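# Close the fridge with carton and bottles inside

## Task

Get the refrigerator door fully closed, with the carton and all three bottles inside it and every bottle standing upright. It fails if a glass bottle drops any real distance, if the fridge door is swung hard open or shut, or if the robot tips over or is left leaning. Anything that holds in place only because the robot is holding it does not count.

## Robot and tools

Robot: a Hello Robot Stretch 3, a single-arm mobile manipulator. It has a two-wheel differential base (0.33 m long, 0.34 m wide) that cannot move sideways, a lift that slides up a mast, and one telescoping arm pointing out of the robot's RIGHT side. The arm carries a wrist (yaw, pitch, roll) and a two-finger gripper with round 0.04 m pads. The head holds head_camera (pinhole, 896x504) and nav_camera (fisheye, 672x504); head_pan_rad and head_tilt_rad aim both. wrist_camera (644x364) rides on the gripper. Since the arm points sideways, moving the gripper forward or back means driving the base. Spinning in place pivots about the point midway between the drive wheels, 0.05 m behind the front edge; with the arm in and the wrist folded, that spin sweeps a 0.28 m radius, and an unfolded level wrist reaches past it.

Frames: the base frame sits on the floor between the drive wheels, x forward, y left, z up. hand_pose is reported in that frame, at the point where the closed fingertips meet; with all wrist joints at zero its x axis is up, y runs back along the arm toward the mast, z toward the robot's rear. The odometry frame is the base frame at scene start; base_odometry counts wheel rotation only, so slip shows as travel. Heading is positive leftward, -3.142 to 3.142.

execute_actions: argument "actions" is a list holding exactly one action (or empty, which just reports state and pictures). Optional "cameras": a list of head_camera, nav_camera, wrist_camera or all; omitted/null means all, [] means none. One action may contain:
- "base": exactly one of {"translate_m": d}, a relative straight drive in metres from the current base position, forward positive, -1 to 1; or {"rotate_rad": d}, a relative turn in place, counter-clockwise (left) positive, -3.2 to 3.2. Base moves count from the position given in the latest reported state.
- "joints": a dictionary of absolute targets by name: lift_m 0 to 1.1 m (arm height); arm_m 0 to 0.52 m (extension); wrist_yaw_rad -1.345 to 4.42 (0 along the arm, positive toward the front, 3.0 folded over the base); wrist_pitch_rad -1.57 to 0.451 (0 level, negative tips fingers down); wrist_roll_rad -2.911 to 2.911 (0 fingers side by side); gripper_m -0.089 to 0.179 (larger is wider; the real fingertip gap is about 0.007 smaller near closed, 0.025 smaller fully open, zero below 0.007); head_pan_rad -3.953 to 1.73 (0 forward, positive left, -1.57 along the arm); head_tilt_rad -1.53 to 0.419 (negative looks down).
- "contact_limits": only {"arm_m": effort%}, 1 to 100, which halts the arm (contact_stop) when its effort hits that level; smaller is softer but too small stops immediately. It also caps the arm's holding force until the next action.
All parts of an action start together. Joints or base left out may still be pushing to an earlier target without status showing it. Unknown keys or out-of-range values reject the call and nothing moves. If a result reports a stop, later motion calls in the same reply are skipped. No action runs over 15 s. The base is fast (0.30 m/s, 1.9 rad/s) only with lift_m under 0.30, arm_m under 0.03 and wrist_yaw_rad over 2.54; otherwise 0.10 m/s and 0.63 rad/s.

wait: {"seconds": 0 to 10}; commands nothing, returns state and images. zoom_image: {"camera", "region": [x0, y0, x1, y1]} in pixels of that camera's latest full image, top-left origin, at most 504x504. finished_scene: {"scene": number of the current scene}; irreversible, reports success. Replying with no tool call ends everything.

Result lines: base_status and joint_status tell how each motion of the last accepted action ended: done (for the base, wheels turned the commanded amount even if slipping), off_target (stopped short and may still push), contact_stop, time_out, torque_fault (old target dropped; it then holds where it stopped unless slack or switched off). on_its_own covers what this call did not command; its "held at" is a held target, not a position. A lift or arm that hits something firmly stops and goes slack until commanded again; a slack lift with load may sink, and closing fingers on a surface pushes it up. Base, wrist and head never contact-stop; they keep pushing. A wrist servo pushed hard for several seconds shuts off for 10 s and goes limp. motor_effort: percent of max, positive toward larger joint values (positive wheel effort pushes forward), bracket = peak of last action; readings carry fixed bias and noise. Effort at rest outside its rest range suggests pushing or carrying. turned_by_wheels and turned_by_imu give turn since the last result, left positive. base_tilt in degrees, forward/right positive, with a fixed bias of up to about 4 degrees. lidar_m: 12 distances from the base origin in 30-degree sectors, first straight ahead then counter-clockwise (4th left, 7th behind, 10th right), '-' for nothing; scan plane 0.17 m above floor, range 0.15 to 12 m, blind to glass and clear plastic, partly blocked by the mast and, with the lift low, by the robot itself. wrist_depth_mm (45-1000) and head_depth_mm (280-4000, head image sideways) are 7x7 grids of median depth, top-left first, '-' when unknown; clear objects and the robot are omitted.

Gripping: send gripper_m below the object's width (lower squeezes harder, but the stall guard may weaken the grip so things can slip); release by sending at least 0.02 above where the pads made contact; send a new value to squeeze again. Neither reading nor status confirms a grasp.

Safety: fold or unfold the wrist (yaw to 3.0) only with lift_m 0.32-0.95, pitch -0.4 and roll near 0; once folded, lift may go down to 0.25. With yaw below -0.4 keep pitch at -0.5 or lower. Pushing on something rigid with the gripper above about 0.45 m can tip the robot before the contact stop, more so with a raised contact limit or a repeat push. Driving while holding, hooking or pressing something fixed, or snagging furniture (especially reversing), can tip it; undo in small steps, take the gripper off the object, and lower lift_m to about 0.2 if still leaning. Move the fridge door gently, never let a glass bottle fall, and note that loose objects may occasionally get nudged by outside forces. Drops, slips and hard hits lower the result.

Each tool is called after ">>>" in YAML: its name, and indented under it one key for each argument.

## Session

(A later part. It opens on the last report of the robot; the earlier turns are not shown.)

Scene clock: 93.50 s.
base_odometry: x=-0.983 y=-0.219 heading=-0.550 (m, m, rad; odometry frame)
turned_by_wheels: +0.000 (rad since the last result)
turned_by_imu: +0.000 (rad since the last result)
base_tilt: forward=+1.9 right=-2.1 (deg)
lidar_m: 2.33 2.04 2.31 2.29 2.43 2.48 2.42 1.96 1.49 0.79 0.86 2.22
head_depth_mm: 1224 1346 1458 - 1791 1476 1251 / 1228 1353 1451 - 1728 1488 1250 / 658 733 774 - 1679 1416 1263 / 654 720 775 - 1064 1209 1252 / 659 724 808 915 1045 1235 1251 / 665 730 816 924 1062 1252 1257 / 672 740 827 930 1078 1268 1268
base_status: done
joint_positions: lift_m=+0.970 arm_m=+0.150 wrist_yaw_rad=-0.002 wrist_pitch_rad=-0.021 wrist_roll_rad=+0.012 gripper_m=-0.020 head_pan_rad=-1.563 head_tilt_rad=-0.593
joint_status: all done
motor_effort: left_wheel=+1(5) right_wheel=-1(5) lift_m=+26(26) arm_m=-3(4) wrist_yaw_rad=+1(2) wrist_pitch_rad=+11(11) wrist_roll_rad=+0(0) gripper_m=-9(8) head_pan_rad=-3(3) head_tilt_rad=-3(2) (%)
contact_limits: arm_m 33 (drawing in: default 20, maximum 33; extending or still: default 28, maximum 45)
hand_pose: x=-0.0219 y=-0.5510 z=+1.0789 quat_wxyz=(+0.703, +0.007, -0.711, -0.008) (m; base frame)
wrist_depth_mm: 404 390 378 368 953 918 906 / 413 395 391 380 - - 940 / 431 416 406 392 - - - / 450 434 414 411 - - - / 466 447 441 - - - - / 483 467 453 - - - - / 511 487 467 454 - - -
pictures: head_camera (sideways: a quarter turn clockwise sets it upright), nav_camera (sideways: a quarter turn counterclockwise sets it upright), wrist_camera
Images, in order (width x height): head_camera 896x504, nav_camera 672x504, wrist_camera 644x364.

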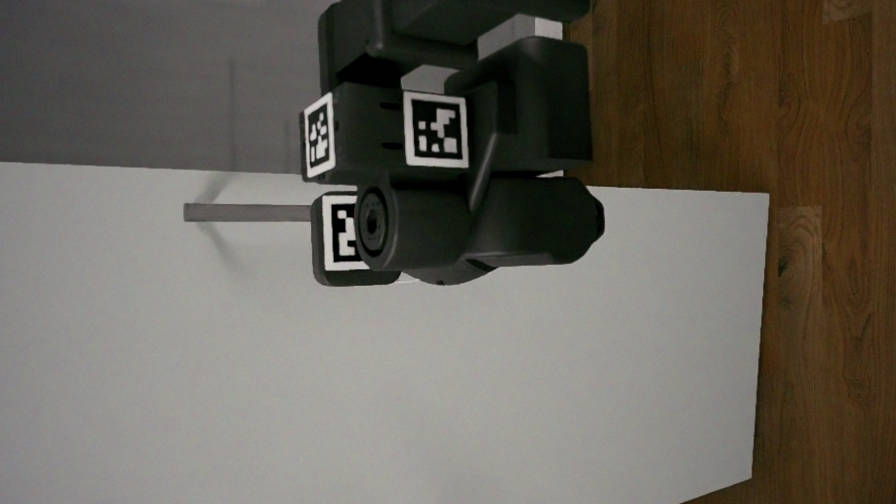

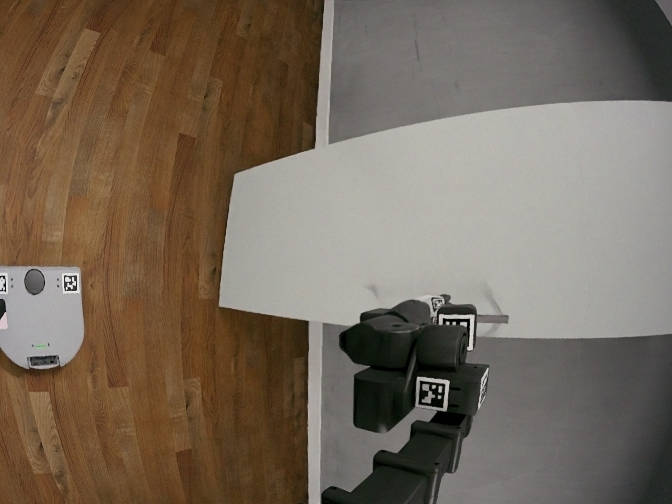

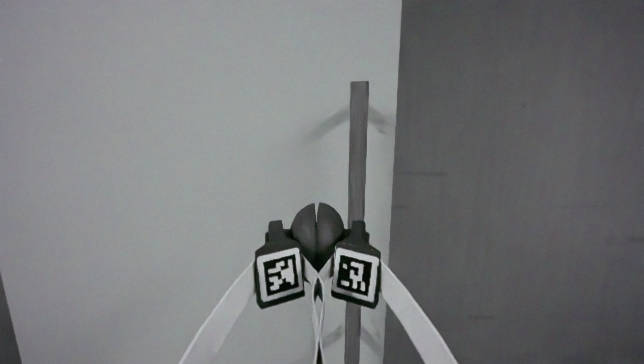

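>>> execute_actions:
  actions:
    - {"joints":{"gripper_m":0.1},"base":{"translate_m":-0.035}}
  cameras: []

>>> execute_actions:
  actions:
    - {"joints":{"arm_m":0.37},"contact_limits":{"arm_m":15}}
  cameras: ["wrist_camera"]

>>> execute_actions:
  actions:
    - {"joints":{"gripper_m":-0.02}}
  cameras: ["wrist_camera"]

Scene clock: 101.30 s.
base_odometry: x=-1.013 y=-0.201 heading=-0.550 (m, m, rad; odometry frame)
turned_by_wheels: +0.000 (rad since the last result)
turned_by_imu: +0.000 (rad since the last result)
base_tilt: forward=+1.7 right=-2.1 (deg)
lidar_m: 2.37 2.07 2.32 2.30 2.44 2.43 2.39 1.95 1.49 0.79 0.86 2.22
head_depth_mm: 1225 1341 1456 - 1784 1489 1248 / 1224 1355 1454 - 1728 1492 1251 / 1219 1332 1434 - 1731 1454 1251 / 651 697 757 - 1053 1203 1260 / 655 722 797 911 1046 1219 1252 / 660 729 809 917 1052 1241 1259 / 667 733 821 927 1068 1259 1263
base_status: done
joint_positions: lift_m=+0.970 arm_m=+0.150 wrist_yaw_rad=-0.002 wrist_pitch_rad=-0.021 wrist_roll_rad=+0.012 gripper_m=+0.100 head_pan_rad=-1.563 head_tilt_rad=-0.593
joint_status: all done
motor_effort: left_wheel=+1(3) right_wheel=-1(5) lift_m=+26(26) arm_m=-3(3) wrist_yaw_rad=+0(0) wrist_pitch_rad=+11(11) wrist_roll_rad=+0(0) gripper_m=+1(80) head_pan_rad=-3(3) head_tilt_rad=-3(2) (%)
hand_pose: x=-0.0219 y=-0.5510 z=+1.0789 quat_wxyz=(+0.703, +0.007, -0.711, -0.008) (m; base frame)
wrist_depth_mm: 397 384 373 364 950 934 917 / 403 397 387 371 - 964 986 / 426 413 401 385 - - - / 445 432 409 403 - - - / 460 441 430 418 - - - / 477 466 449 430 - - - / 510 485 458 447 - - -
pictures: none
No camera images: the call's "cameras" was empty. Leave "cameras" out to get every camera's image.

Scene clock: 104.17 s.
base_odometry: x=-1.013 y=-0.201 heading=-0.550 (m, m, rad; odometry frame)
turned_by_wheels: +0.000 (rad since the last result)
turned_by_imu: +0.000 (rad since the last result)
base_tilt: forward=+1.7 right=-2.0 (deg)
lidar_m: 2.36 2.07 2.32 2.30 2.43 2.43 2.39 1.95 1.49 0.79 0.86 2.22
head_depth_mm: 1229 1347 1443 - 1809 1485 1252 / 1226 1331 - 1703 1831 1475 1243 / 1215 1308 - 1662 1799 1489 1253 / 649 695 - 897 1026 1207 1258 / 656 721 808 905 1036 1222 1258 / 662 725 813 916 1059 1239 1272 / 665 735 818 929 1064 1268 1265
base_status: not commanded
joint_positions: lift_m=+0.970 arm_m=+0.370 wrist_yaw_rad=-0.002 wrist_pitch_rad=-0.021 wrist_roll_rad=+0.012 gripper_m=+0.100 head_pan_rad=-1.563 head_tilt_rad=-0.593
joint_status: all done
motor_effort: left_wheel=+1(2) right_wheel=-1(0) lift_m=+26(26) arm_m=+3(3) wrist_yaw_rad=+0(1) wrist_pitch_rad=+10(11) wrist_roll_rad=+0(0) gripper_m=+0(0) head_pan_rad=-3(3) head_tilt_rad=-2(3) (%)
contact_limits: arm_m 15 (drawing in: default 20, maximum 33; extending or still: default 28, maximum 45)
hand_pose: x=-0.0219 y=-0.7703 z=+1.0790 quat_wxyz=(+0.703, +0.007, -0.711, -0.008) (m; base frame)
wrist_depth_mm: 178 173 169 163 159 762 751 / 184 179 174 167 165 765 760 / 192 186 180 175 171 809 801 / 199 194 187 180 178 851 839 / 209 202 193 186 184 872 827 / 216 210 202 193 190 871 847 / 224 218 209 201 201 922 923
pictures: wrist_camera
Images, in order (width x height): wrist_camera 644x364.

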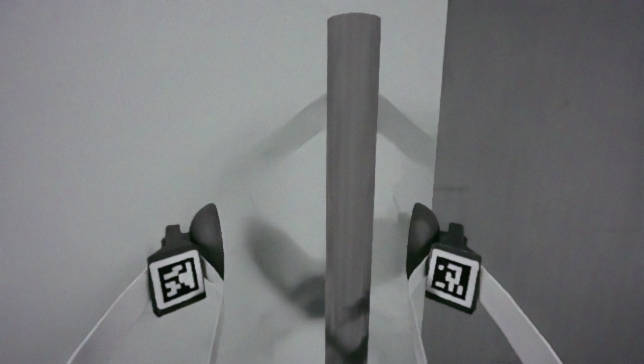

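Scene clock: 105.93 s.
base_odometry: x=-1.013 y=-0.201 heading=-0.550 (m, m, rad; odometry frame)
turned_by_wheels: -0.001 (rad since the last result)
turned_by_imu: -0.001 (rad since the last result)
base_tilt: forward=+1.8 right=-2.0 (deg)
lidar_m: 2.37 2.07 2.32 2.30 2.43 2.44 2.39 1.95 1.49 0.79 0.86 2.22
head_depth_mm: 1226 1353 1446 - 1819 1483 1242 / 1226 1331 - 1703 1811 1488 1243 / 1207 1314 - 1674 1788 1492 1259 / 650 700 - 898 1021 1203 1257 / 657 721 803 913 1044 1221 1265 / 658 727 812 919 1054 1247 1265 / 664 733 821 932 1071 1267 1265
base_status: not commanded
joint_positions: lift_m=+0.970 arm_m=+0.370 wrist_yaw_rad=-0.034 wrist_pitch_rad=-0.021 wrist_roll_rad=+0.012 gripper_m=-0.019 head_pan_rad=-1.563 head_tilt_rad=-0.593
joint_status: all done
on_its_own: wrist_yaw_rad is at rest, and its effort (+26) is outside its rest range (-12 to +12)
motor_effort: left_wheel=-11(11) right_wheel=+15(16) lift_m=+26(26) arm_m=+3(3) wrist_yaw_rad=+26(26) wrist_pitch_rad=+10(11) wrist_roll_rad=+0(0) gripper_m=-17(91) head_pan_rad=-3(3) head_tilt_rad=-2(3) (%)
hand_pose: x=-0.0301 y=-0.7702 z=+1.0790 quat_wxyz=(+0.703, -0.004, -0.711, -0.019) (m; base frame)
wrist_depth_mm: 171 170 165 161 163 767 767 / 177 174 171 111 168 789 813 / 184 181 178 116 174 822 818 / 190 187 183 122 863 839 851 / 199 195 191 121 865 873 876 / 206 203 198 127 911 942 926 / 215 212 205 200 926 925 967
pictures: wrist_camera
Images, in order (width x height): wrist_camera 644x364.

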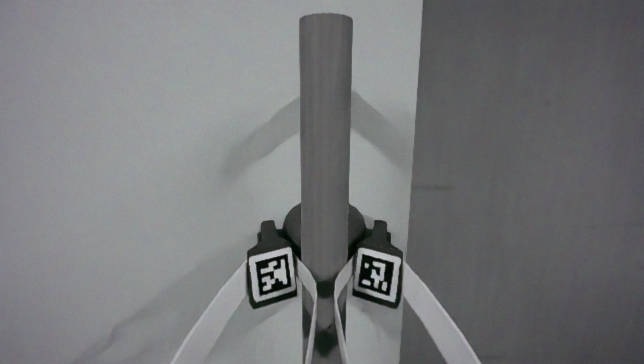

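Caged. Pull, driving forward to follow the arc.

>>> execute_actions:
  actions:
    - {"joints":{"arm_m":0.2,"gripper_m":0.0},"base":{"translate_m":0.05},"contact_limits":{"arm_m":33}}
  cameras: ["wrist_camera"]

>>> execute_actions:
  actions:
    - {"joints":{"arm_m":0.03},"base":{"translate_m":0.09},"contact_limits":{"arm_m":33}}

Scene clock: 111.73 s.
base_odometry: x=-0.970 y=-0.227 heading=-0.549 (m, m, rad; odometry frame)
turned_by_wheels: +0.001 (rad since the last result)
turned_by_imu: -0.005 (rad since the last result)
base_tilt: forward=+1.9 right=-2.0 (deg)
lidar_m: 2.31 2.03 2.33 2.30 2.42 2.49 2.43 1.96 1.50 0.61 0.76 2.21
head_depth_mm: 1221 1353 1451 1746 1778 1487 1247 / 1231 1349 1454 - 1822 1489 1250 / 522 583 - - 1722 1421 1218 / 504 547 - - 812 944 1143 / 524 582 653 742 861 1019 1201 / 548 610 688 787 921 1116 1245 / 573 643 731 847 1001 1227 1272
base_status: done
joint_positions: lift_m=+0.970 arm_m=+0.201 wrist_yaw_rad=+0.018 wrist_pitch_rad=-0.020 wrist_roll_rad=+0.012 gripper_m=+0.000 head_pan_rad=-1.563 head_tilt_rad=-0.593
joint_status: all done
on_its_own: wrist_yaw_rad is held at -0.051, not at your +0.000, by its stall guard, which is still easing; right_wheel is at rest, and its effort (-24) is outside its rest range (-18 to +18)
motor_effort: left_wheel=+17(21) right_wheel=-24(25) lift_m=+25(26) arm_m=-8(7) wrist_yaw_rad=-52(53) wrist_pitch_rad=+10(11) wrist_roll_rad=+0(0) gripper_m=-14(64) head_pan_rad=-3(3) head_tilt_rad=-2(3) (%)
contact_limits: arm_m 33 (drawing in: default 20, maximum 33; extending or still: default 28, maximum 45)
hand_pose: x=-0.0167 y=-0.6014 z=+1.0792 quat_wxyz=(+0.703, +0.014, -0.711, -0.001) (m; base frame)
wrist_depth_mm: 265 225 192 164 153 890 880 / 280 236 198 152 158 938 884 / 294 246 206 171 164 943 927 / 317 257 215 177 171 - 956 / 341 272 231 129 176 - - / 356 288 - 163 - - - / 386 318 243 195 191 - -
pictures: wrist_camera
Images, in order (width x height): wrist_camera 644x364.

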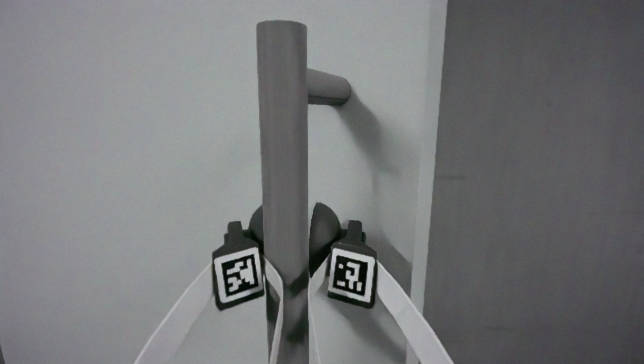

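Scene clock: 118.40 s.
base_odometry: x=-0.893 y=-0.274 heading=-0.549 (m, m, rad; odometry frame)
turned_by_wheels: +0.000 (rad since the last result)
turned_by_imu: +0.051 (rad since the last result)
base_tilt: forward=+4.5 right=-2.0 (deg)
lidar_m: 2.22 1.95 2.29 2.28 2.46 2.56 2.53 1.88 0.92 0.40 0.65 2.25
head_depth_mm: 742 825 1463 1620 - - 1191 / 810 885 950 1008 - - 1231 / 318 353 397 463 - - 1200 / 327 358 396 - - - 739 / 376 418 439 431 511 755 948 / 443 503 581 710 848 1092 1224 / 541 633 765 958 1779 1490 1261
base_status: done
joint_positions: lift_m=+0.970 arm_m=+0.031 wrist_yaw_rad=+0.252 wrist_pitch_rad=-0.005 wrist_roll_rad=+0.012 gripper_m=+0.000 head_pan_rad=-1.563 head_tilt_rad=-0.593
joint_status: all done
on_its_own: wrist_yaw_rad is held at +0.224, not at your +0.000, by its stall guard, which is still easing
motor_effort: left_wheel=+0(21) right_wheel=-11(30) lift_m=+26(26) arm_m=-13(18) wrist_yaw_rad=-22(69) wrist_pitch_rad=+2(11) wrist_roll_rad=+0(0) gripper_m=-11(20) head_pan_rad=-3(3) head_tilt_rad=-3(2) (%)
contact_limits: arm_m 33 (drawing in: default 20, maximum 33; extending or still: default 28, maximum 45)
hand_pose: x=+0.0424 y=-0.4244 z=+1.0829 quat_wxyz=(+0.698, +0.091, -0.705, +0.086) (m; base frame)
wrist_depth_mm: - - - 209 144 107 118 / - - - 125 137 111 125 / - - - 194 143 116 131 / - - - 195 147 119 941 / - - - 134 148 124 977 / - - - 140 141 131 - / - - - 202 161 139 -
pictures: head_camera (sideways: a quarter turn clockwise sets it upright), nav_camera (sideways: a quarter turn counterclockwise sets it upright), wrist_camera
Images, in order (width x height): head_camera 896x504, nav_camera 672x504, wrist_camera 644x364.

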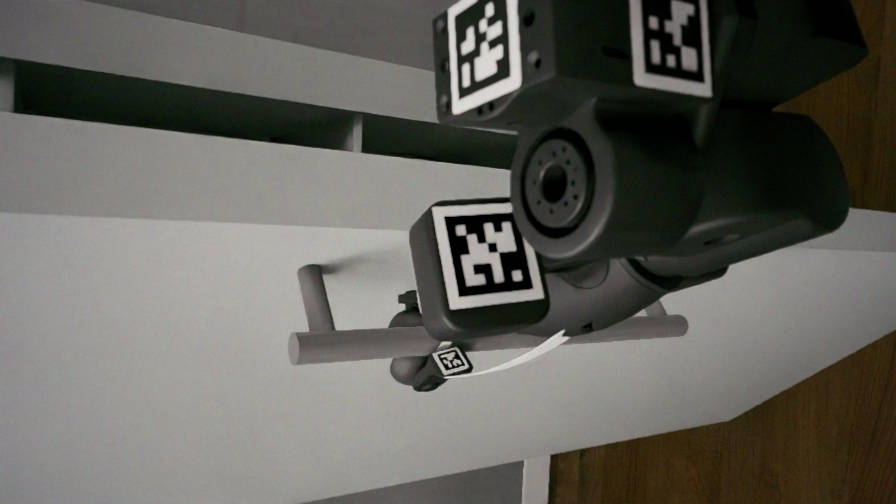

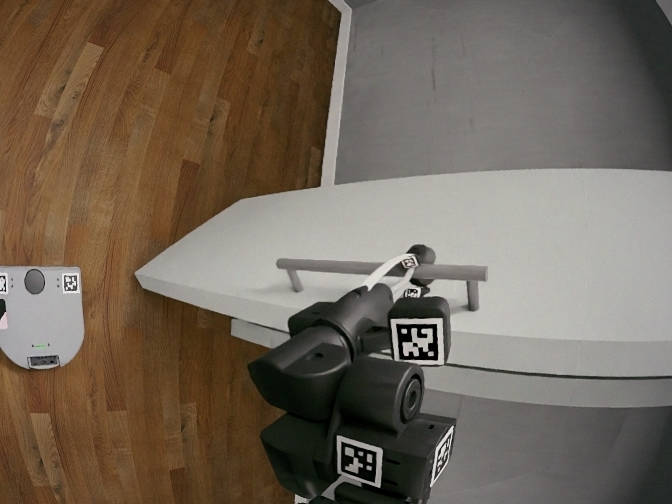

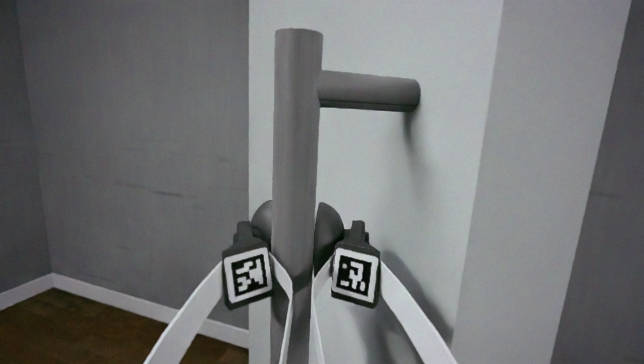

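>>> execute_actions:
  actions:
    - {"joints":{"gripper_m":0.1,"arm_m":0.0,"wrist_yaw_rad":0.25,"head_pan_rad":-2.1,"head_tilt_rad":-0.7}}

Scene clock: 132.00 s.
base_odometry: x=-0.893 y=-0.274 heading=-0.549 (m, m, rad; odometry frame)
turned_by_wheels: +0.000 (rad since the last result)
turned_by_imu: -0.023 (rad since the last result)
base_tilt: forward=+1.8 right=-2.1 (deg)
lidar_m: 2.24 1.96 2.31 2.28 2.45 2.55 2.51 1.92 0.80 0.79 0.88 2.28
head_depth_mm: 1688 1941 2215 2253 - - 1144 / 1595 1806 2053 - - - 1197 / 1517 1701 1900 - - 1359 1193 / 1425 1595 1759 - - 1375 1199 / 1351 1505 1647 - - 1337 1207 / 1287 1430 1572 - - 1325 1199 / 1217 723 768 - - - 1205
base_status: not commanded
joint_positions: lift_m=+0.970 arm_m=+0.041 wrist_yaw_rad=+0.251 wrist_pitch_rad=-0.018 wrist_roll_rad=+0.010 gripper_m=+0.100 head_pan_rad=-2.095 head_tilt_rad=-0.696
joint_status: arm_m contact_stop (moved +0.010 of -0.031); the others done
on_its_own: arm_m is slack since a contact_stop, until your next command for it (your +0.000 is given up)
motor_effort: left_wheel=+0(23) right_wheel=+0(31) lift_m=+25(26) arm_m=+0(22) wrist_yaw_rad=+0(69) wrist_pitch_rad=+9(10) wrist_roll_rad=+1(1) gripper_m=+0(100) head_pan_rad=-2(26) head_tilt_rad=-2(11) (%)
hand_pose: x=+0.0420 y=-0.4341 z=+1.0798 quat_wxyz=(+0.699, +0.095, -0.704, +0.081) (m; base frame)
wrist_depth_mm: - - 587 511 459 423 850 / - - 610 526 476 427 883 / - - 615 545 494 441 936 / - - 648 558 501 449 931 / - - 655 579 526 460 - / - - 668 607 553 465 - / - - 732 632 563 507 -
pictures: head_camera (sideways: a quarter turn clockwise sets it upright), nav_camera (sideways: a quarter turn counterclockwise sets it upright), wrist_camera
Images, in order (width x height): head_camera 896x504, nav_camera 672x504, wrist_camera 644x364.

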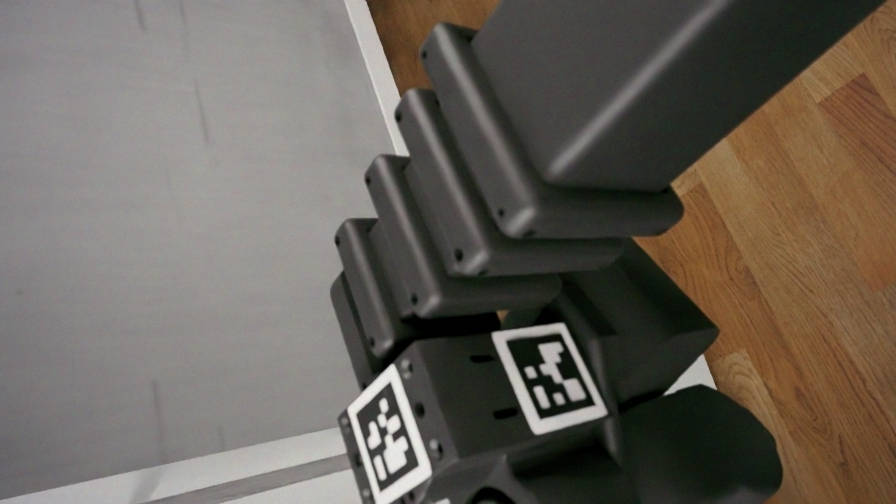

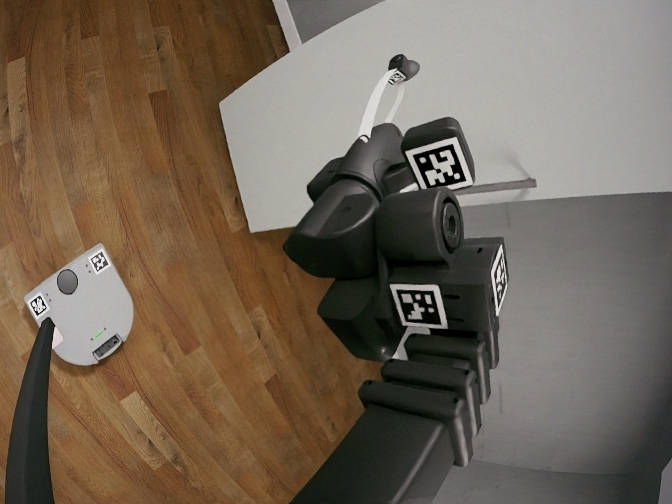

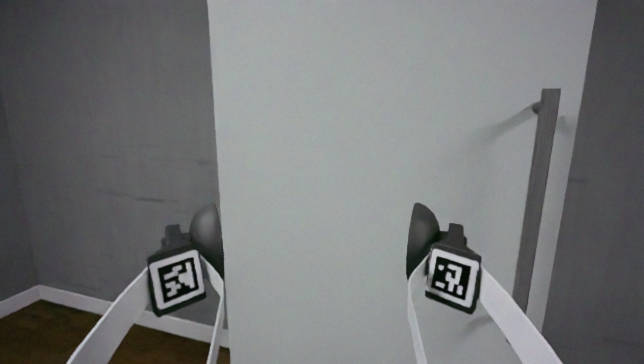

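>>> execute_actions:
  actions:
    - {"base":{"translate_m":-0.33},"joints":{"wrist_yaw_rad":0,"gripper_m":0.0,"arm_m":0.02,"head_pan_rad":-1.4,"head_tilt_rad":-0.6}}

Scene clock: 140.67 s.
base_odometry: x=-1.175 y=-0.101 heading=-0.549 (m, m, rad; odometry frame)
turned_by_wheels: +0.000 (rad since the last result)
turned_by_imu: +0.001 (rad since the last result)
base_tilt: forward=+1.8 right=-2.0 (deg)
lidar_m: 2.57 2.26 2.36 2.32 2.48 2.22 2.18 1.88 1.46 0.79 0.83 2.24
head_depth_mm: 1163 1285 1423 1562 - - - / 1196 1304 1455 - - - - / 1172 1299 1455 1592 1671 1491 1237 / 676 743 827 936 1098 1268 1255 / 654 714 800 927 1073 1282 1239 / 674 749 845 964 1128 1347 1259 / 693 771 873 1005 1178 1384 1263
base_status: done
joint_positions: lift_m=+0.970 arm_m=+0.020 wrist_yaw_rad=+0.003 wrist_pitch_rad=-0.018 wrist_roll_rad=+0.010 gripper_m=+0.000 head_pan_rad=-1.407 head_tilt_rad=-0.606
joint_status: all done
motor_effort: left_wheel=+0(4) right_wheel=+0(4) lift_m=+25(25) arm_m=-3(2) wrist_yaw_rad=-2(4) wrist_pitch_rad=+9(9) wrist_roll_rad=+1(1) gripper_m=-2(80) head_pan_rad=+2(31) head_tilt_rad=+2(9) (%)
hand_pose: x=-0.0208 y=-0.4211 z=+1.0798 quat_wxyz=(+0.704, +0.007, -0.710, -0.006) (m; base frame)
wrist_depth_mm: 498 481 476 - - - - / 524 505 490 - - - - / 529 522 501 - - - - / 548 549 526 - - - - / 579 564 533 - - - - / 616 585 547 - - - - / 627 604 583 - - - -
pictures: head_camera (sideways: a quarter turn clockwise sets it upright), nav_camera (sideways: a quarter turn counterclockwise sets it upright), wrist_camera
Images, in order (width x height): head_camera 896x504, nav_camera 672x504, wrist_camera 644x364.

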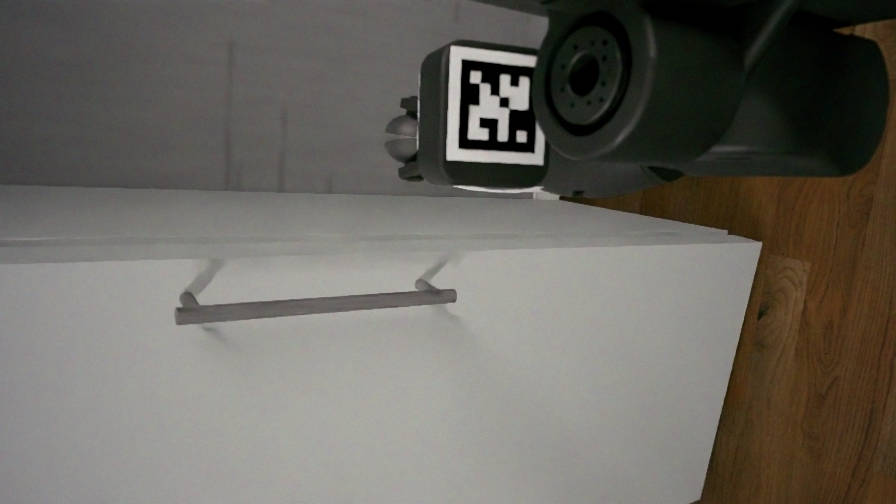

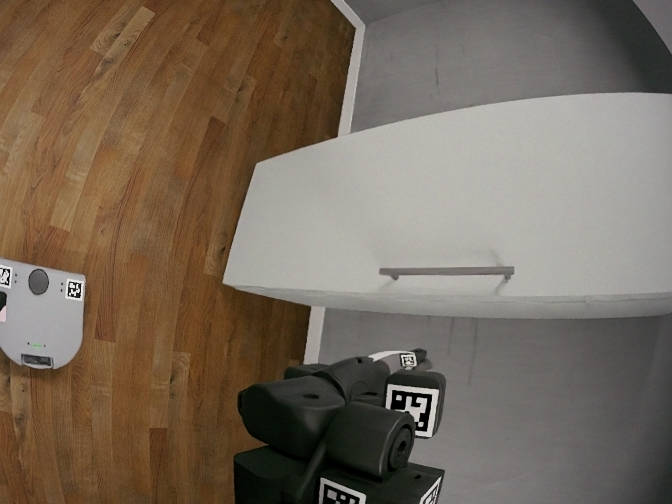

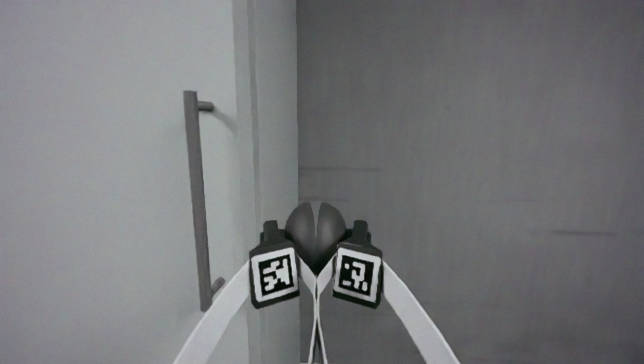

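>>> execute_actions:
  actions:
    - {"base":{"translate_m":-0.45},"joints":{"head_pan_rad":-1.1,"head_tilt_rad":-0.5,"wrist_yaw_rad":0.5}}

Scene clock: 148.73 s.
base_odometry: x=-1.559 y=+0.133 heading=-0.549 (m, m, rad; odometry frame)
turned_by_wheels: +0.000 (rad since the last result)
turned_by_imu: +0.001 (rad since the last result)
base_tilt: forward=+1.7 right=-1.9 (deg)
lidar_m: 2.70 3.02 2.40 2.36 2.26 1.76 1.74 1.82 1.42 1.40 0.95 1.17
head_depth_mm: 1159 1255 1353 1463 - - - / 1212 1312 1423 1547 1749 1539 1319 / 1257 1354 1480 1602 1842 1606 1318 / 1067 1142 1240 1340 1491 1542 1327 / 909 962 1032 1103 1197 1345 1316 / 790 857 931 1033 1204 1410 1331 / 811 907 1019 1165 1353 1543 1340
base_status: done
joint_positions: lift_m=+0.970 arm_m=+0.020 wrist_yaw_rad=+0.497 wrist_pitch_rad=-0.018 wrist_roll_rad=+0.010 gripper_m=+0.000 head_pan_rad=-1.107 head_tilt_rad=-0.508
joint_status: all done
motor_effort: left_wheel=+0(5) right_wheel=+0(2) lift_m=+25(25) arm_m=-3(3) wrist_yaw_rad=+2(4) wrist_pitch_rad=+9(9) wrist_roll_rad=+0(1) gripper_m=-2(3) head_pan_rad=+2(20) head_tilt_rad=+3(9) (%)
hand_pose: x=+0.1005 y=-0.3901 z=+1.0798 quat_wxyz=(+0.684, +0.181, -0.687, +0.167) (m; base frame)
wrist_depth_mm: - 792 681 925 - 937 814 / - 832 716 - - 937 836 / - 896 740 - - 968 848 / - 916 760 - - - 876 / - - 774 - - - 882 / - - 805 - - - 897 / - - 885 - - - 924
pictures: head_camera (sideways: a quarter turn clockwise sets it upright), nav_camera (sideways: a quarter turn counterclockwise sets it upright), wrist_camera
Images, in order (width x height): head_camera 896x504, nav_camera 672x504, wrist_camera 644x364.

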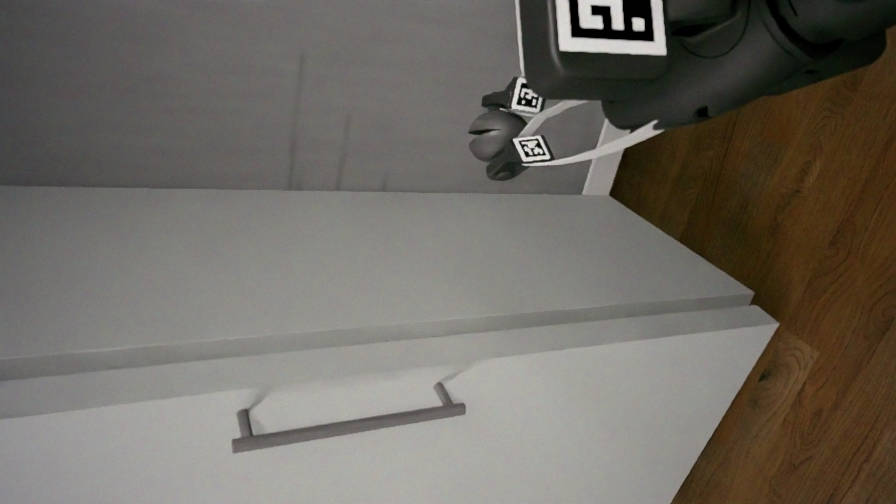

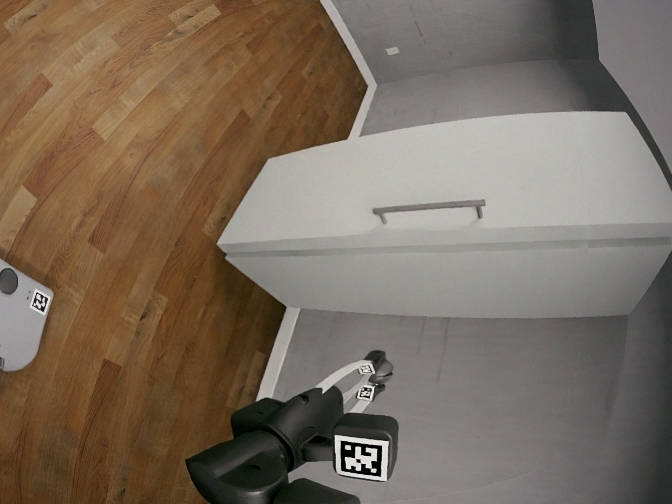

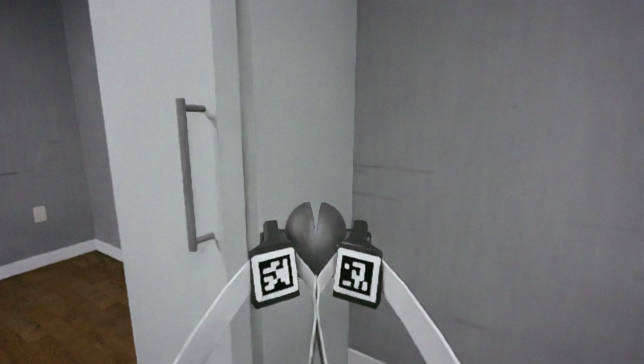

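>>> execute_actions:
  actions:
    - {"base":{"translate_m":0.68},"joints":{"wrist_yaw_rad":0,"lift_m":0.7}}
  cameras: []

>>> execute_actions:
  actions:
    - {"joints":{"arm_m":0.52},"contact_limits":{"arm_m":18}}
  cameras: ["head_camera","wrist_camera"]

>>> execute_actions:
  actions:
    - {"base":{"translate_m":-0.68},"joints":{"arm_m":0.0,"head_pan_rad":-0.95}}
  cameras: ["head_camera"]

Scene clock: 163.00 s.
base_odometry: x=-0.979 y=-0.222 heading=-0.549 (m, m, rad; odometry frame)
turned_by_wheels: +0.000 (rad since the last result)
turned_by_imu: -0.003 (rad since the last result)
base_tilt: forward=+1.8 right=-1.9 (deg)
lidar_m: 2.34 2.05 2.31 2.29 2.46 2.45 2.41 1.91 1.48 0.79 0.87 2.28
head_depth_mm: 655 704 758 820 902 1001 1137 / 691 745 807 877 967 1083 1226 / 729 789 858 947 1058 1190 1294 / 775 844 922 1025 1153 1314 1334 / 1476 1623 1796 1991 2080 1604 1331 / 1557 1709 1917 2160 2098 1624 1333 / 1656 1846 2070 2331 2135 1620 1334
base_status: done
joint_positions: lift_m=+0.700 arm_m=+0.020 wrist_yaw_rad=+0.003 wrist_pitch_rad=-0.018 wrist_roll_rad=+0.010 gripper_m=+0.000 head_pan_rad=-1.107 head_tilt_rad=-0.508
joint_status: all done
motor_effort: left_wheel=+0(5) right_wheel=+0(3) lift_m=+14(23) arm_m=-3(3) wrist_yaw_rad=-2(4) wrist_pitch_rad=+9(9) wrist_roll_rad=+1(1) gripper_m=-1(2) head_pan_rad=+2(2) head_tilt_rad=+2(3) (%)
hand_pose: x=-0.0207 y=-0.4210 z=+0.8103 quat_wxyz=(+0.704, +0.008, -0.710, -0.006) (m; base frame)
wrist_depth_mm: 547 524 493 475 - - - / - 539 511 486 - - - / - 550 535 516 - - - / - 576 545 526 - - - / - 598 571 - - - - / - 624 600 573 - - - / - 644 616 591 - - -
pictures: none
No camera images: the call's "cameras" was empty. Leave "cameras" out to get every camera's image.

Scene clock: 167.83 s.
base_odometry: x=-0.979 y=-0.222 heading=-0.549 (m, m, rad; odometry frame)
turned_by_wheels: +0.000 (rad since the last result)
turned_by_imu: -0.007 (rad since the last result)
base_tilt: forward=+1.8 right=-2.1 (deg)
lidar_m: 2.34 2.05 2.31 2.30 2.45 2.46 2.41 1.92 1.48 0.79 0.87 2.26
head_depth_mm: 651 702 756 822 897 1006 1108 / 688 738 803 881 970 1081 1224 / 727 786 860 940 1051 1176 1290 / 769 837 917 1016 1145 1297 1334 / 1455 1592 1765 1984 2078 1625 1331 / 1556 1716 1883 2122 2083 1612 1338 / 1660 1830 2047 2306 2069 1622 1340
base_status: not commanded
joint_positions: lift_m=+0.700 arm_m=+0.379 wrist_yaw_rad=+0.008 wrist_pitch_rad=-0.021 wrist_roll_rad=+0.010 gripper_m=+0.000 head_pan_rad=-1.107 head_tilt_rad=-0.506
joint_status: arm_m contact_stop (moved +0.359 of +0.500)
joint sent to its limit — the command would take arm_m past its upper limit, so that joint was sent only as far as its limit.
on_its_own: arm_m is slack since a contact_stop, until your next command for it (your +0.520 is given up)
motor_effort: left_wheel=+3(6) right_wheel=-3(6) lift_m=+14(14) arm_m=+0(20) wrist_yaw_rad=-5(8) wrist_pitch_rad=+11(22) wrist_roll_rad=+1(1) gripper_m=-1(3) head_pan_rad=+2(2) head_tilt_rad=+1(2) (%)
contact_limits: arm_m 18 (drawing in: default 20, maximum 33; extending or still: default 28, maximum 45)
hand_pose: x=-0.0195 y=-0.7799 z=+0.8097 quat_wxyz=(+0.704, +0.010, -0.710, -0.005) (m; base frame)
wrist_depth_mm: 175 170 163 158 153 95 710 / 181 175 169 164 158 149 763 / 189 183 175 169 163 155 758 / 196 189 182 175 168 161 803 / 204 198 188 - 174 171 824 / 214 205 199 - 179 179 852 / 222 213 203 195 187 878 912
pictures: head_camera (sideways: a quarter turn clockwise sets it upright), wrist_camera
Images, in order (width x height): head_camera 896x504, wrist_camera 644x364.

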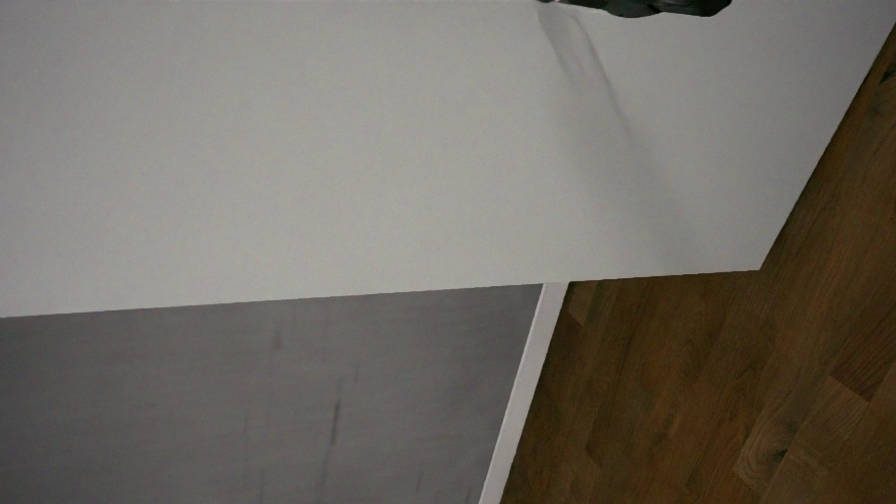

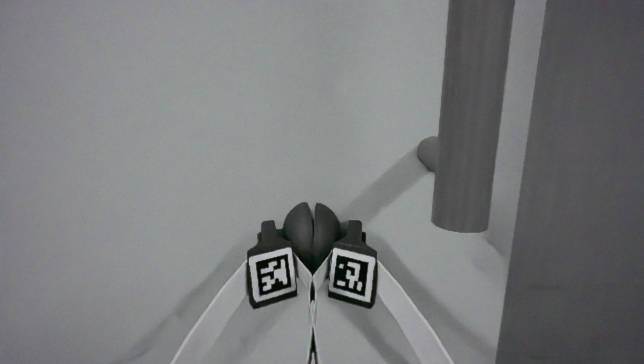

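not run: a stop came earlier in this reply.

>>> execute_actions:
  actions:
    - {"base":{"translate_m":-0.04},"joints":{"arm_m":0.2,"gripper_m":0.1,"lift_m":0.97}}
  cameras: []

>>> execute_actions:
  actions:
    - {"joints":{"arm_m":0.365}}
  cameras: ["wrist_camera"]

Scene clock: 179.97 s.
base_odometry: x=-1.013 y=-0.201 heading=-0.549 (m, m, rad; odometry frame)
turned_by_wheels: +0.000 (rad since the last result)
turned_by_imu: +0.219 (rad since the last result)
base_tilt: forward=+1.7 right=-2.1 (deg)
lidar_m: 2.12 2.59 2.31 2.31 2.64 2.33 2.34 1.64 0.89 0.61 0.93 2.41
head_depth_mm: 628 665 705 754 807 906 981 / 712 758 812 882 948 1045 1149 / 823 884 956 1053 1163 1292 1314 / 1624 1768 1947 2146 2058 1609 1319 / 1779 1920 2174 2449 2083 1615 1332 / 1955 2146 2420 2631 2069 1617 1332 / 2149 2403 2650 2778 2094 1646 1337
base_status: done
joint_positions: lift_m=+0.759 arm_m=+0.201 wrist_yaw_rad=+0.081 wrist_pitch_rad=-0.181 wrist_roll_rad=+0.063 gripper_m=+0.100 head_pan_rad=-1.107 head_tilt_rad=-0.506
joint_status: lift_m contact_stop (moved +0.058 of +0.270); the others done
on_its_own: wrist_yaw_rad is held at +0.066, not at your +0.000, by its stall guard, which is not easing now; lift_m is slack since a contact_stop, until your next command for it (your +0.970 is given up); wrist_pitch_rad is at rest, and its effort (+96) is outside its rest range (-20 to +32)
motor_effort: left_wheel=+3(15) right_wheel=-5(22) lift_m=+23(41) arm_m=-5(11) wrist_yaw_rad=-12(50) wrist_pitch_rad=+96(100) wrist_roll_rad=-16(22) gripper_m=+3(89) head_pan_rad=+2(2) head_tilt_rad=+1(2) (%)
hand_pose: x=-0.0014 y=-0.5924 z=+0.8275 quat_wxyz=(+0.684, +0.091, -0.723, -0.038) (m; base frame)
wrist_depth_mm: - 395 277 215 177 145 136 / - 437 302 230 184 153 169 / - 498 329 245 129 162 790 / - - 364 262 138 168 841 / - - 370 285 198 178 893 / - - 427 309 253 188 969 / - - 500 335 247 213 -
pictures: none
No camera images: the call's "cameras" was empty. Leave "cameras" out to get every camera's image.

not run: a stop came earlier in this reply.

Snagged under the handle. Lower and look.

>>> execute_actions:
  actions:
    - {"joints":{"lift_m":0.72,"head_pan_rad":-1.6,"head_tilt_rad":-0.8}}

Scene clock: 182.67 s.
base_odometry: x=-1.013 y=-0.201 heading=-0.549 (m, m, rad; odometry frame)
turned_by_wheels: +0.000 (rad since the last result)
turned_by_imu: +0.000 (rad since the last result)
base_tilt: forward=+1.9 right=-2.0 (deg)
lidar_m: 2.12 2.58 2.31 2.32 2.65 2.34 2.34 1.63 0.89 0.61 0.93 2.41
head_depth_mm: 1214 1361 1573 1758 1541 1351 - / 710 859 1544 1811 - 1316 1149 / 517 589 687 805 - 1296 1159 / 538 615 713 838 - 1304 1155 / 590 683 798 987 1247 1333 1164 / 635 739 883 1101 1454 1330 1155 / 687 809 989 1742 1563 1334 1162
base_status: not commanded
joint_positions: lift_m=+0.720 arm_m=+0.200 wrist_yaw_rad=+0.081 wrist_pitch_rad=-0.051 wrist_roll_rad=+0.023 gripper_m=+0.100 head_pan_rad=-1.593 head_tilt_rad=-0.790
joint_status: all done
on_its_own: wrist_yaw_rad is held at +0.066, not at your +0.000, by its stall guard, which is not easing now
motor_effort: left_wheel=+3(4) right_wheel=-4(5) lift_m=+15(26) arm_m=-4(5) wrist_yaw_rad=-11(12) wrist_pitch_rad=+27(86) wrist_roll_rad=-4(15) gripper_m=+1(2) head_pan_rad=-3(25) head_tilt_rad=-3(20) (%)
hand_pose: x=-0.0008 y=-0.5993 z=+0.8219 quat_wxyz=(+0.699, +0.047, -0.713, +0.010) (m; base frame)
wrist_depth_mm: - 426 298 229 187 152 144 / - 456 315 240 193 158 159 / - 488 331 247 199 163 768 / - 537 356 262 206 166 821 / - - 345 272 218 176 832 / - - 373 284 234 174 861 / - - 413 298 227 194 892
pictures: head_camera (sideways: a quarter turn clockwise sets it upright), nav_camera (sideways: a quarter turn counterclockwise sets it upright), wrist_camera
Images, in order (width x height): head_camera 896x504, nav_camera 672x504, wrist_camera 644x364.

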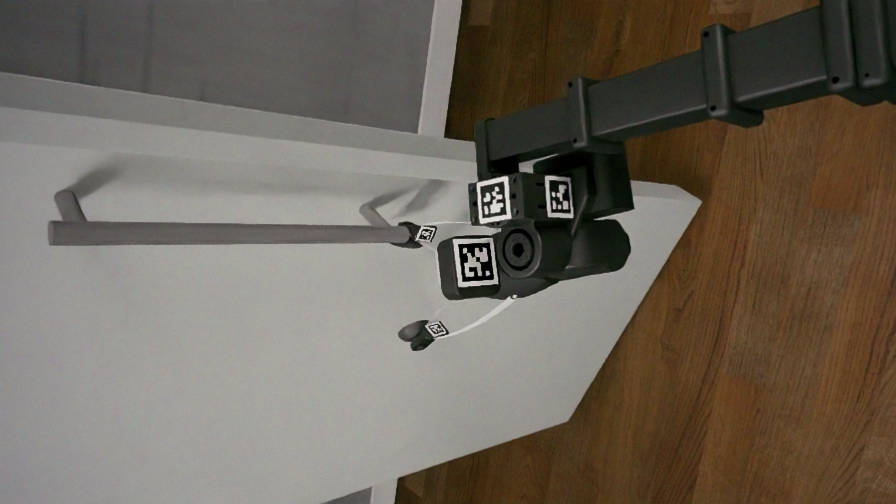

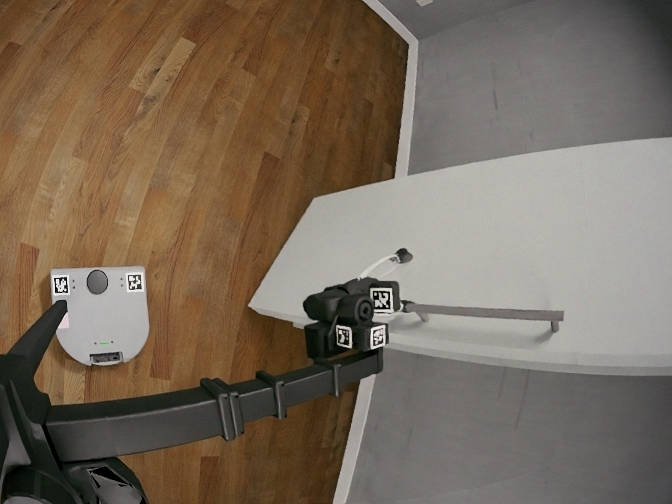

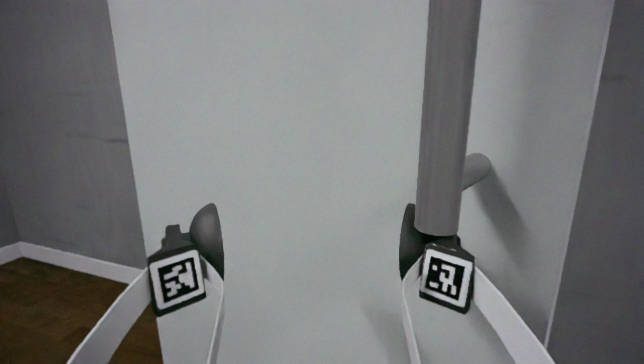

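>>> execute_actions:
  actions:
    - {"base":{"translate_m":-0.2},"joints":{"lift_m":0.66,"gripper_m":0.0,"wrist_yaw_rad":0.0,"wrist_pitch_rad":0,"arm_m":0.1}}

Scene clock: 189.30 s.
base_odometry: x=-1.183 y=-0.096 heading=-0.549 (m, m, rad; odometry frame)
turned_by_wheels: +0.000 (rad since the last result)
turned_by_imu: +0.001 (rad since the last result)
base_tilt: forward=+1.7 right=-2.1 (deg)
lidar_m: 2.32 2.65 2.37 2.37 2.43 2.15 2.15 1.57 1.39 0.72 0.85 2.61
head_depth_mm: 1152 1311 1490 1701 1554 1314 1198 / 1175 1335 1541 1781 1551 - 1124 / 1172 1342 1568 1779 1548 - 1131 / 754 858 948 1134 1314 1297 1152 / 613 682 795 977 1231 1333 1160 / 619 724 858 1043 1333 1323 1161 / 655 759 899 1107 1444 1330 1165
base_status: done
joint_positions: lift_m=+0.660 arm_m=+0.100 wrist_yaw_rad=+0.002 wrist_pitch_rad=-0.019 wrist_roll_rad=+0.009 gripper_m=+0.000 head_pan_rad=-1.593 head_tilt_rad=-0.791
joint_status: all done
motor_effort: left_wheel=+0(13) right_wheel=+1(17) lift_m=+15(13) arm_m=-3(8) wrist_yaw_rad=-2(36) wrist_pitch_rad=+10(27) wrist_roll_rad=+1(4) gripper_m=-3(78) head_pan_rad=-2(3) head_tilt_rad=-4(4) (%)
hand_pose: x=-0.0210 y=-0.5010 z=+0.7701 quat_wxyz=(+0.704, +0.008, -0.710, -0.006) (m; base frame)
wrist_depth_mm: 489 430 363 389 905 872 784 / 532 449 377 403 913 894 834 / 554 460 402 417 973 911 875 / 588 487 421 429 - 935 860 / 623 517 434 - - 975 905 / - 542 467 474 - - 898 / - 553 464 482 - - 961
pictures: head_camera (sideways: a quarter turn clockwise sets it upright), nav_camera (sideways: a quarter turn counterclockwise sets it upright), wrist_camera
Images, in order (width x height): head_camera 896x504, nav_camera 672x504, wrist_camera 644x364.

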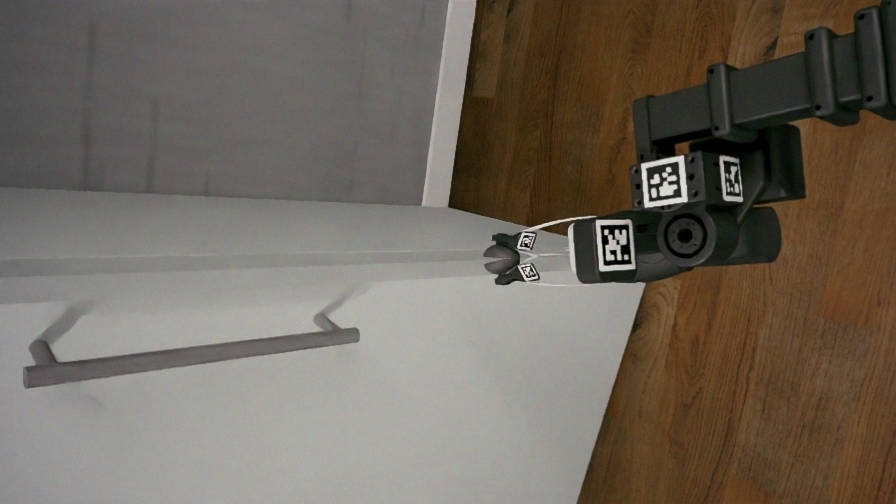

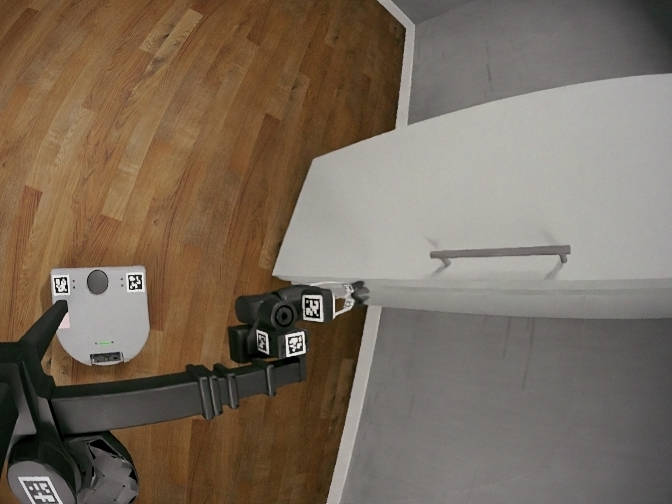

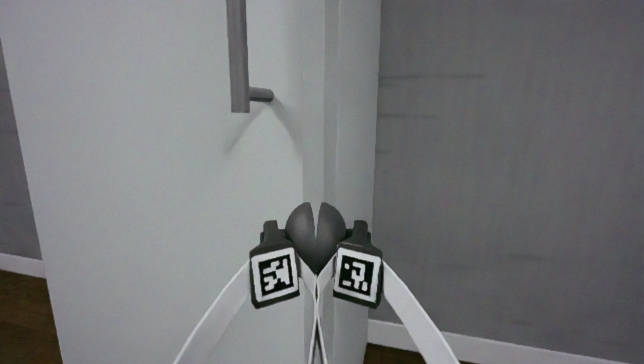

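>>> execute_actions:
  actions:
    - {"base":{"translate_m":0.09},"joints":{"lift_m":0.97,"gripper_m":0.1}}
  cameras: []

>>> execute_actions:
  actions:
    - {"joints":{"arm_m":0.27}}
  cameras: ["wrist_camera"]

Scene clock: 197.83 s.
base_odometry: x=-1.107 y=-0.143 heading=-0.549 (m, m, rad; odometry frame)
turned_by_wheels: +0.000 (rad since the last result)
turned_by_imu: -0.001 (rad since the last result)
base_tilt: forward=+1.8 right=-2.0 (deg)
lidar_m: 2.23 2.63 2.34 2.35 2.53 2.23 2.23 1.60 1.41 0.75 0.92 2.52
head_depth_mm: 1184 1288 - 1730 1541 1310 1153 / 1197 1313 - - 1533 1322 1158 / 725 799 - - 1512 1316 1165 / 623 702 - - 1264 1326 1160 / 664 743 909 1077 1331 1319 1157 / 690 782 925 1124 1429 1334 1157 / 710 816 967 1193 1481 1338 1162
base_status: done
joint_positions: lift_m=+0.970 arm_m=+0.100 wrist_yaw_rad=+0.002 wrist_pitch_rad=-0.019 wrist_roll_rad=+0.009 gripper_m=+0.100 head_pan_rad=-1.593 head_tilt_rad=-0.791
joint_status: all done
motor_effort: left_wheel=-1(4) right_wheel=+0(4) lift_m=+26(29) arm_m=-3(3) wrist_yaw_rad=-2(3) wrist_pitch_rad=+10(10) wrist_roll_rad=+1(1) gripper_m=+1(80) head_pan_rad=-3(3) head_tilt_rad=-4(4) (%)
hand_pose: x=-0.0210 y=-0.5010 z=+1.0793 quat_wxyz=(+0.704, +0.008, -0.710, -0.006) (m; base frame)
wrist_depth_mm: - 480 431 393 928 868 841 / - 500 450 406 935 875 833 / - 519 466 421 951 925 868 / - 549 481 432 - 947 902 / - 580 492 446 532 - 926 / - 631 515 464 653 - 939 / - 617 548 476 - - -
pictures: none
No camera images: the call's "cameras" was empty. Leave "cameras" out to get every camera's image.

Scene clock: 200.33 s.
base_odometry: x=-1.107 y=-0.143 heading=-0.549 (m, m, rad; odometry frame)
turned_by_wheels: +0.000 (rad since the last result)
turned_by_imu: +0.000 (rad since the last result)
base_tilt: forward=+1.8 right=-2.0 (deg)
lidar_m: 2.23 2.63 2.34 2.34 2.53 2.23 2.23 1.60 1.41 0.76 0.92 2.52
head_depth_mm: 1178 - - 1753 1544 1315 1153 / 1170 - 1585 1772 1547 1316 1155 / 714 - 1258 1720 1513 1325 1152 / 613 - 889 1018 1265 1327 1151 / 661 776 896 1076 1338 1331 1158 / 687 785 923 1119 1436 1326 1163 / 709 817 966 1182 1492 1330 1156
base_status: not commanded
joint_positions: lift_m=+0.970 arm_m=+0.270 wrist_yaw_rad=+0.002 wrist_pitch_rad=-0.019 wrist_roll_rad=+0.009 gripper_m=+0.100 head_pan_rad=-1.593 head_tilt_rad=-0.791
joint_status: all done
motor_effort: left_wheel=+0(0) right_wheel=+0(0) lift_m=+26(26) arm_m=+3(3) wrist_yaw_rad=-2(1) wrist_pitch_rad=+10(10) wrist_roll_rad=+1(1) gripper_m=+0(1) head_pan_rad=-3(3) head_tilt_rad=-4(3) (%)
hand_pose: x=-0.0210 y=-0.6704 z=+1.0793 quat_wxyz=(+0.704, +0.008, -0.710, -0.006) (m; base frame)
wrist_depth_mm: 335 299 267 241 223 747 717 / 355 310 276 249 226 762 717 / 368 326 286 256 237 786 735 / 389 336 299 268 248 823 770 / 405 363 305 275 258 843 767 / 434 385 317 288 265 867 815 / 468 386 332 298 280 885 830
pictures: wrist_camera
Images, in order (width x height): wrist_camera 644x364.

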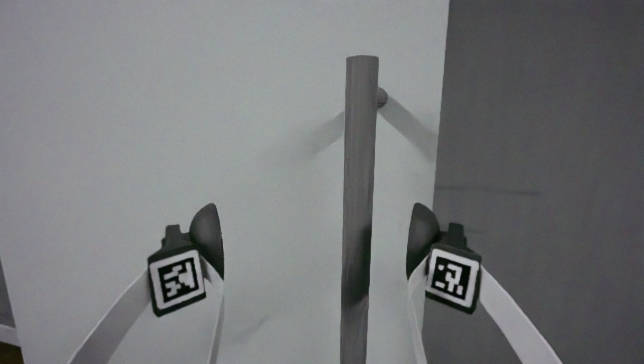

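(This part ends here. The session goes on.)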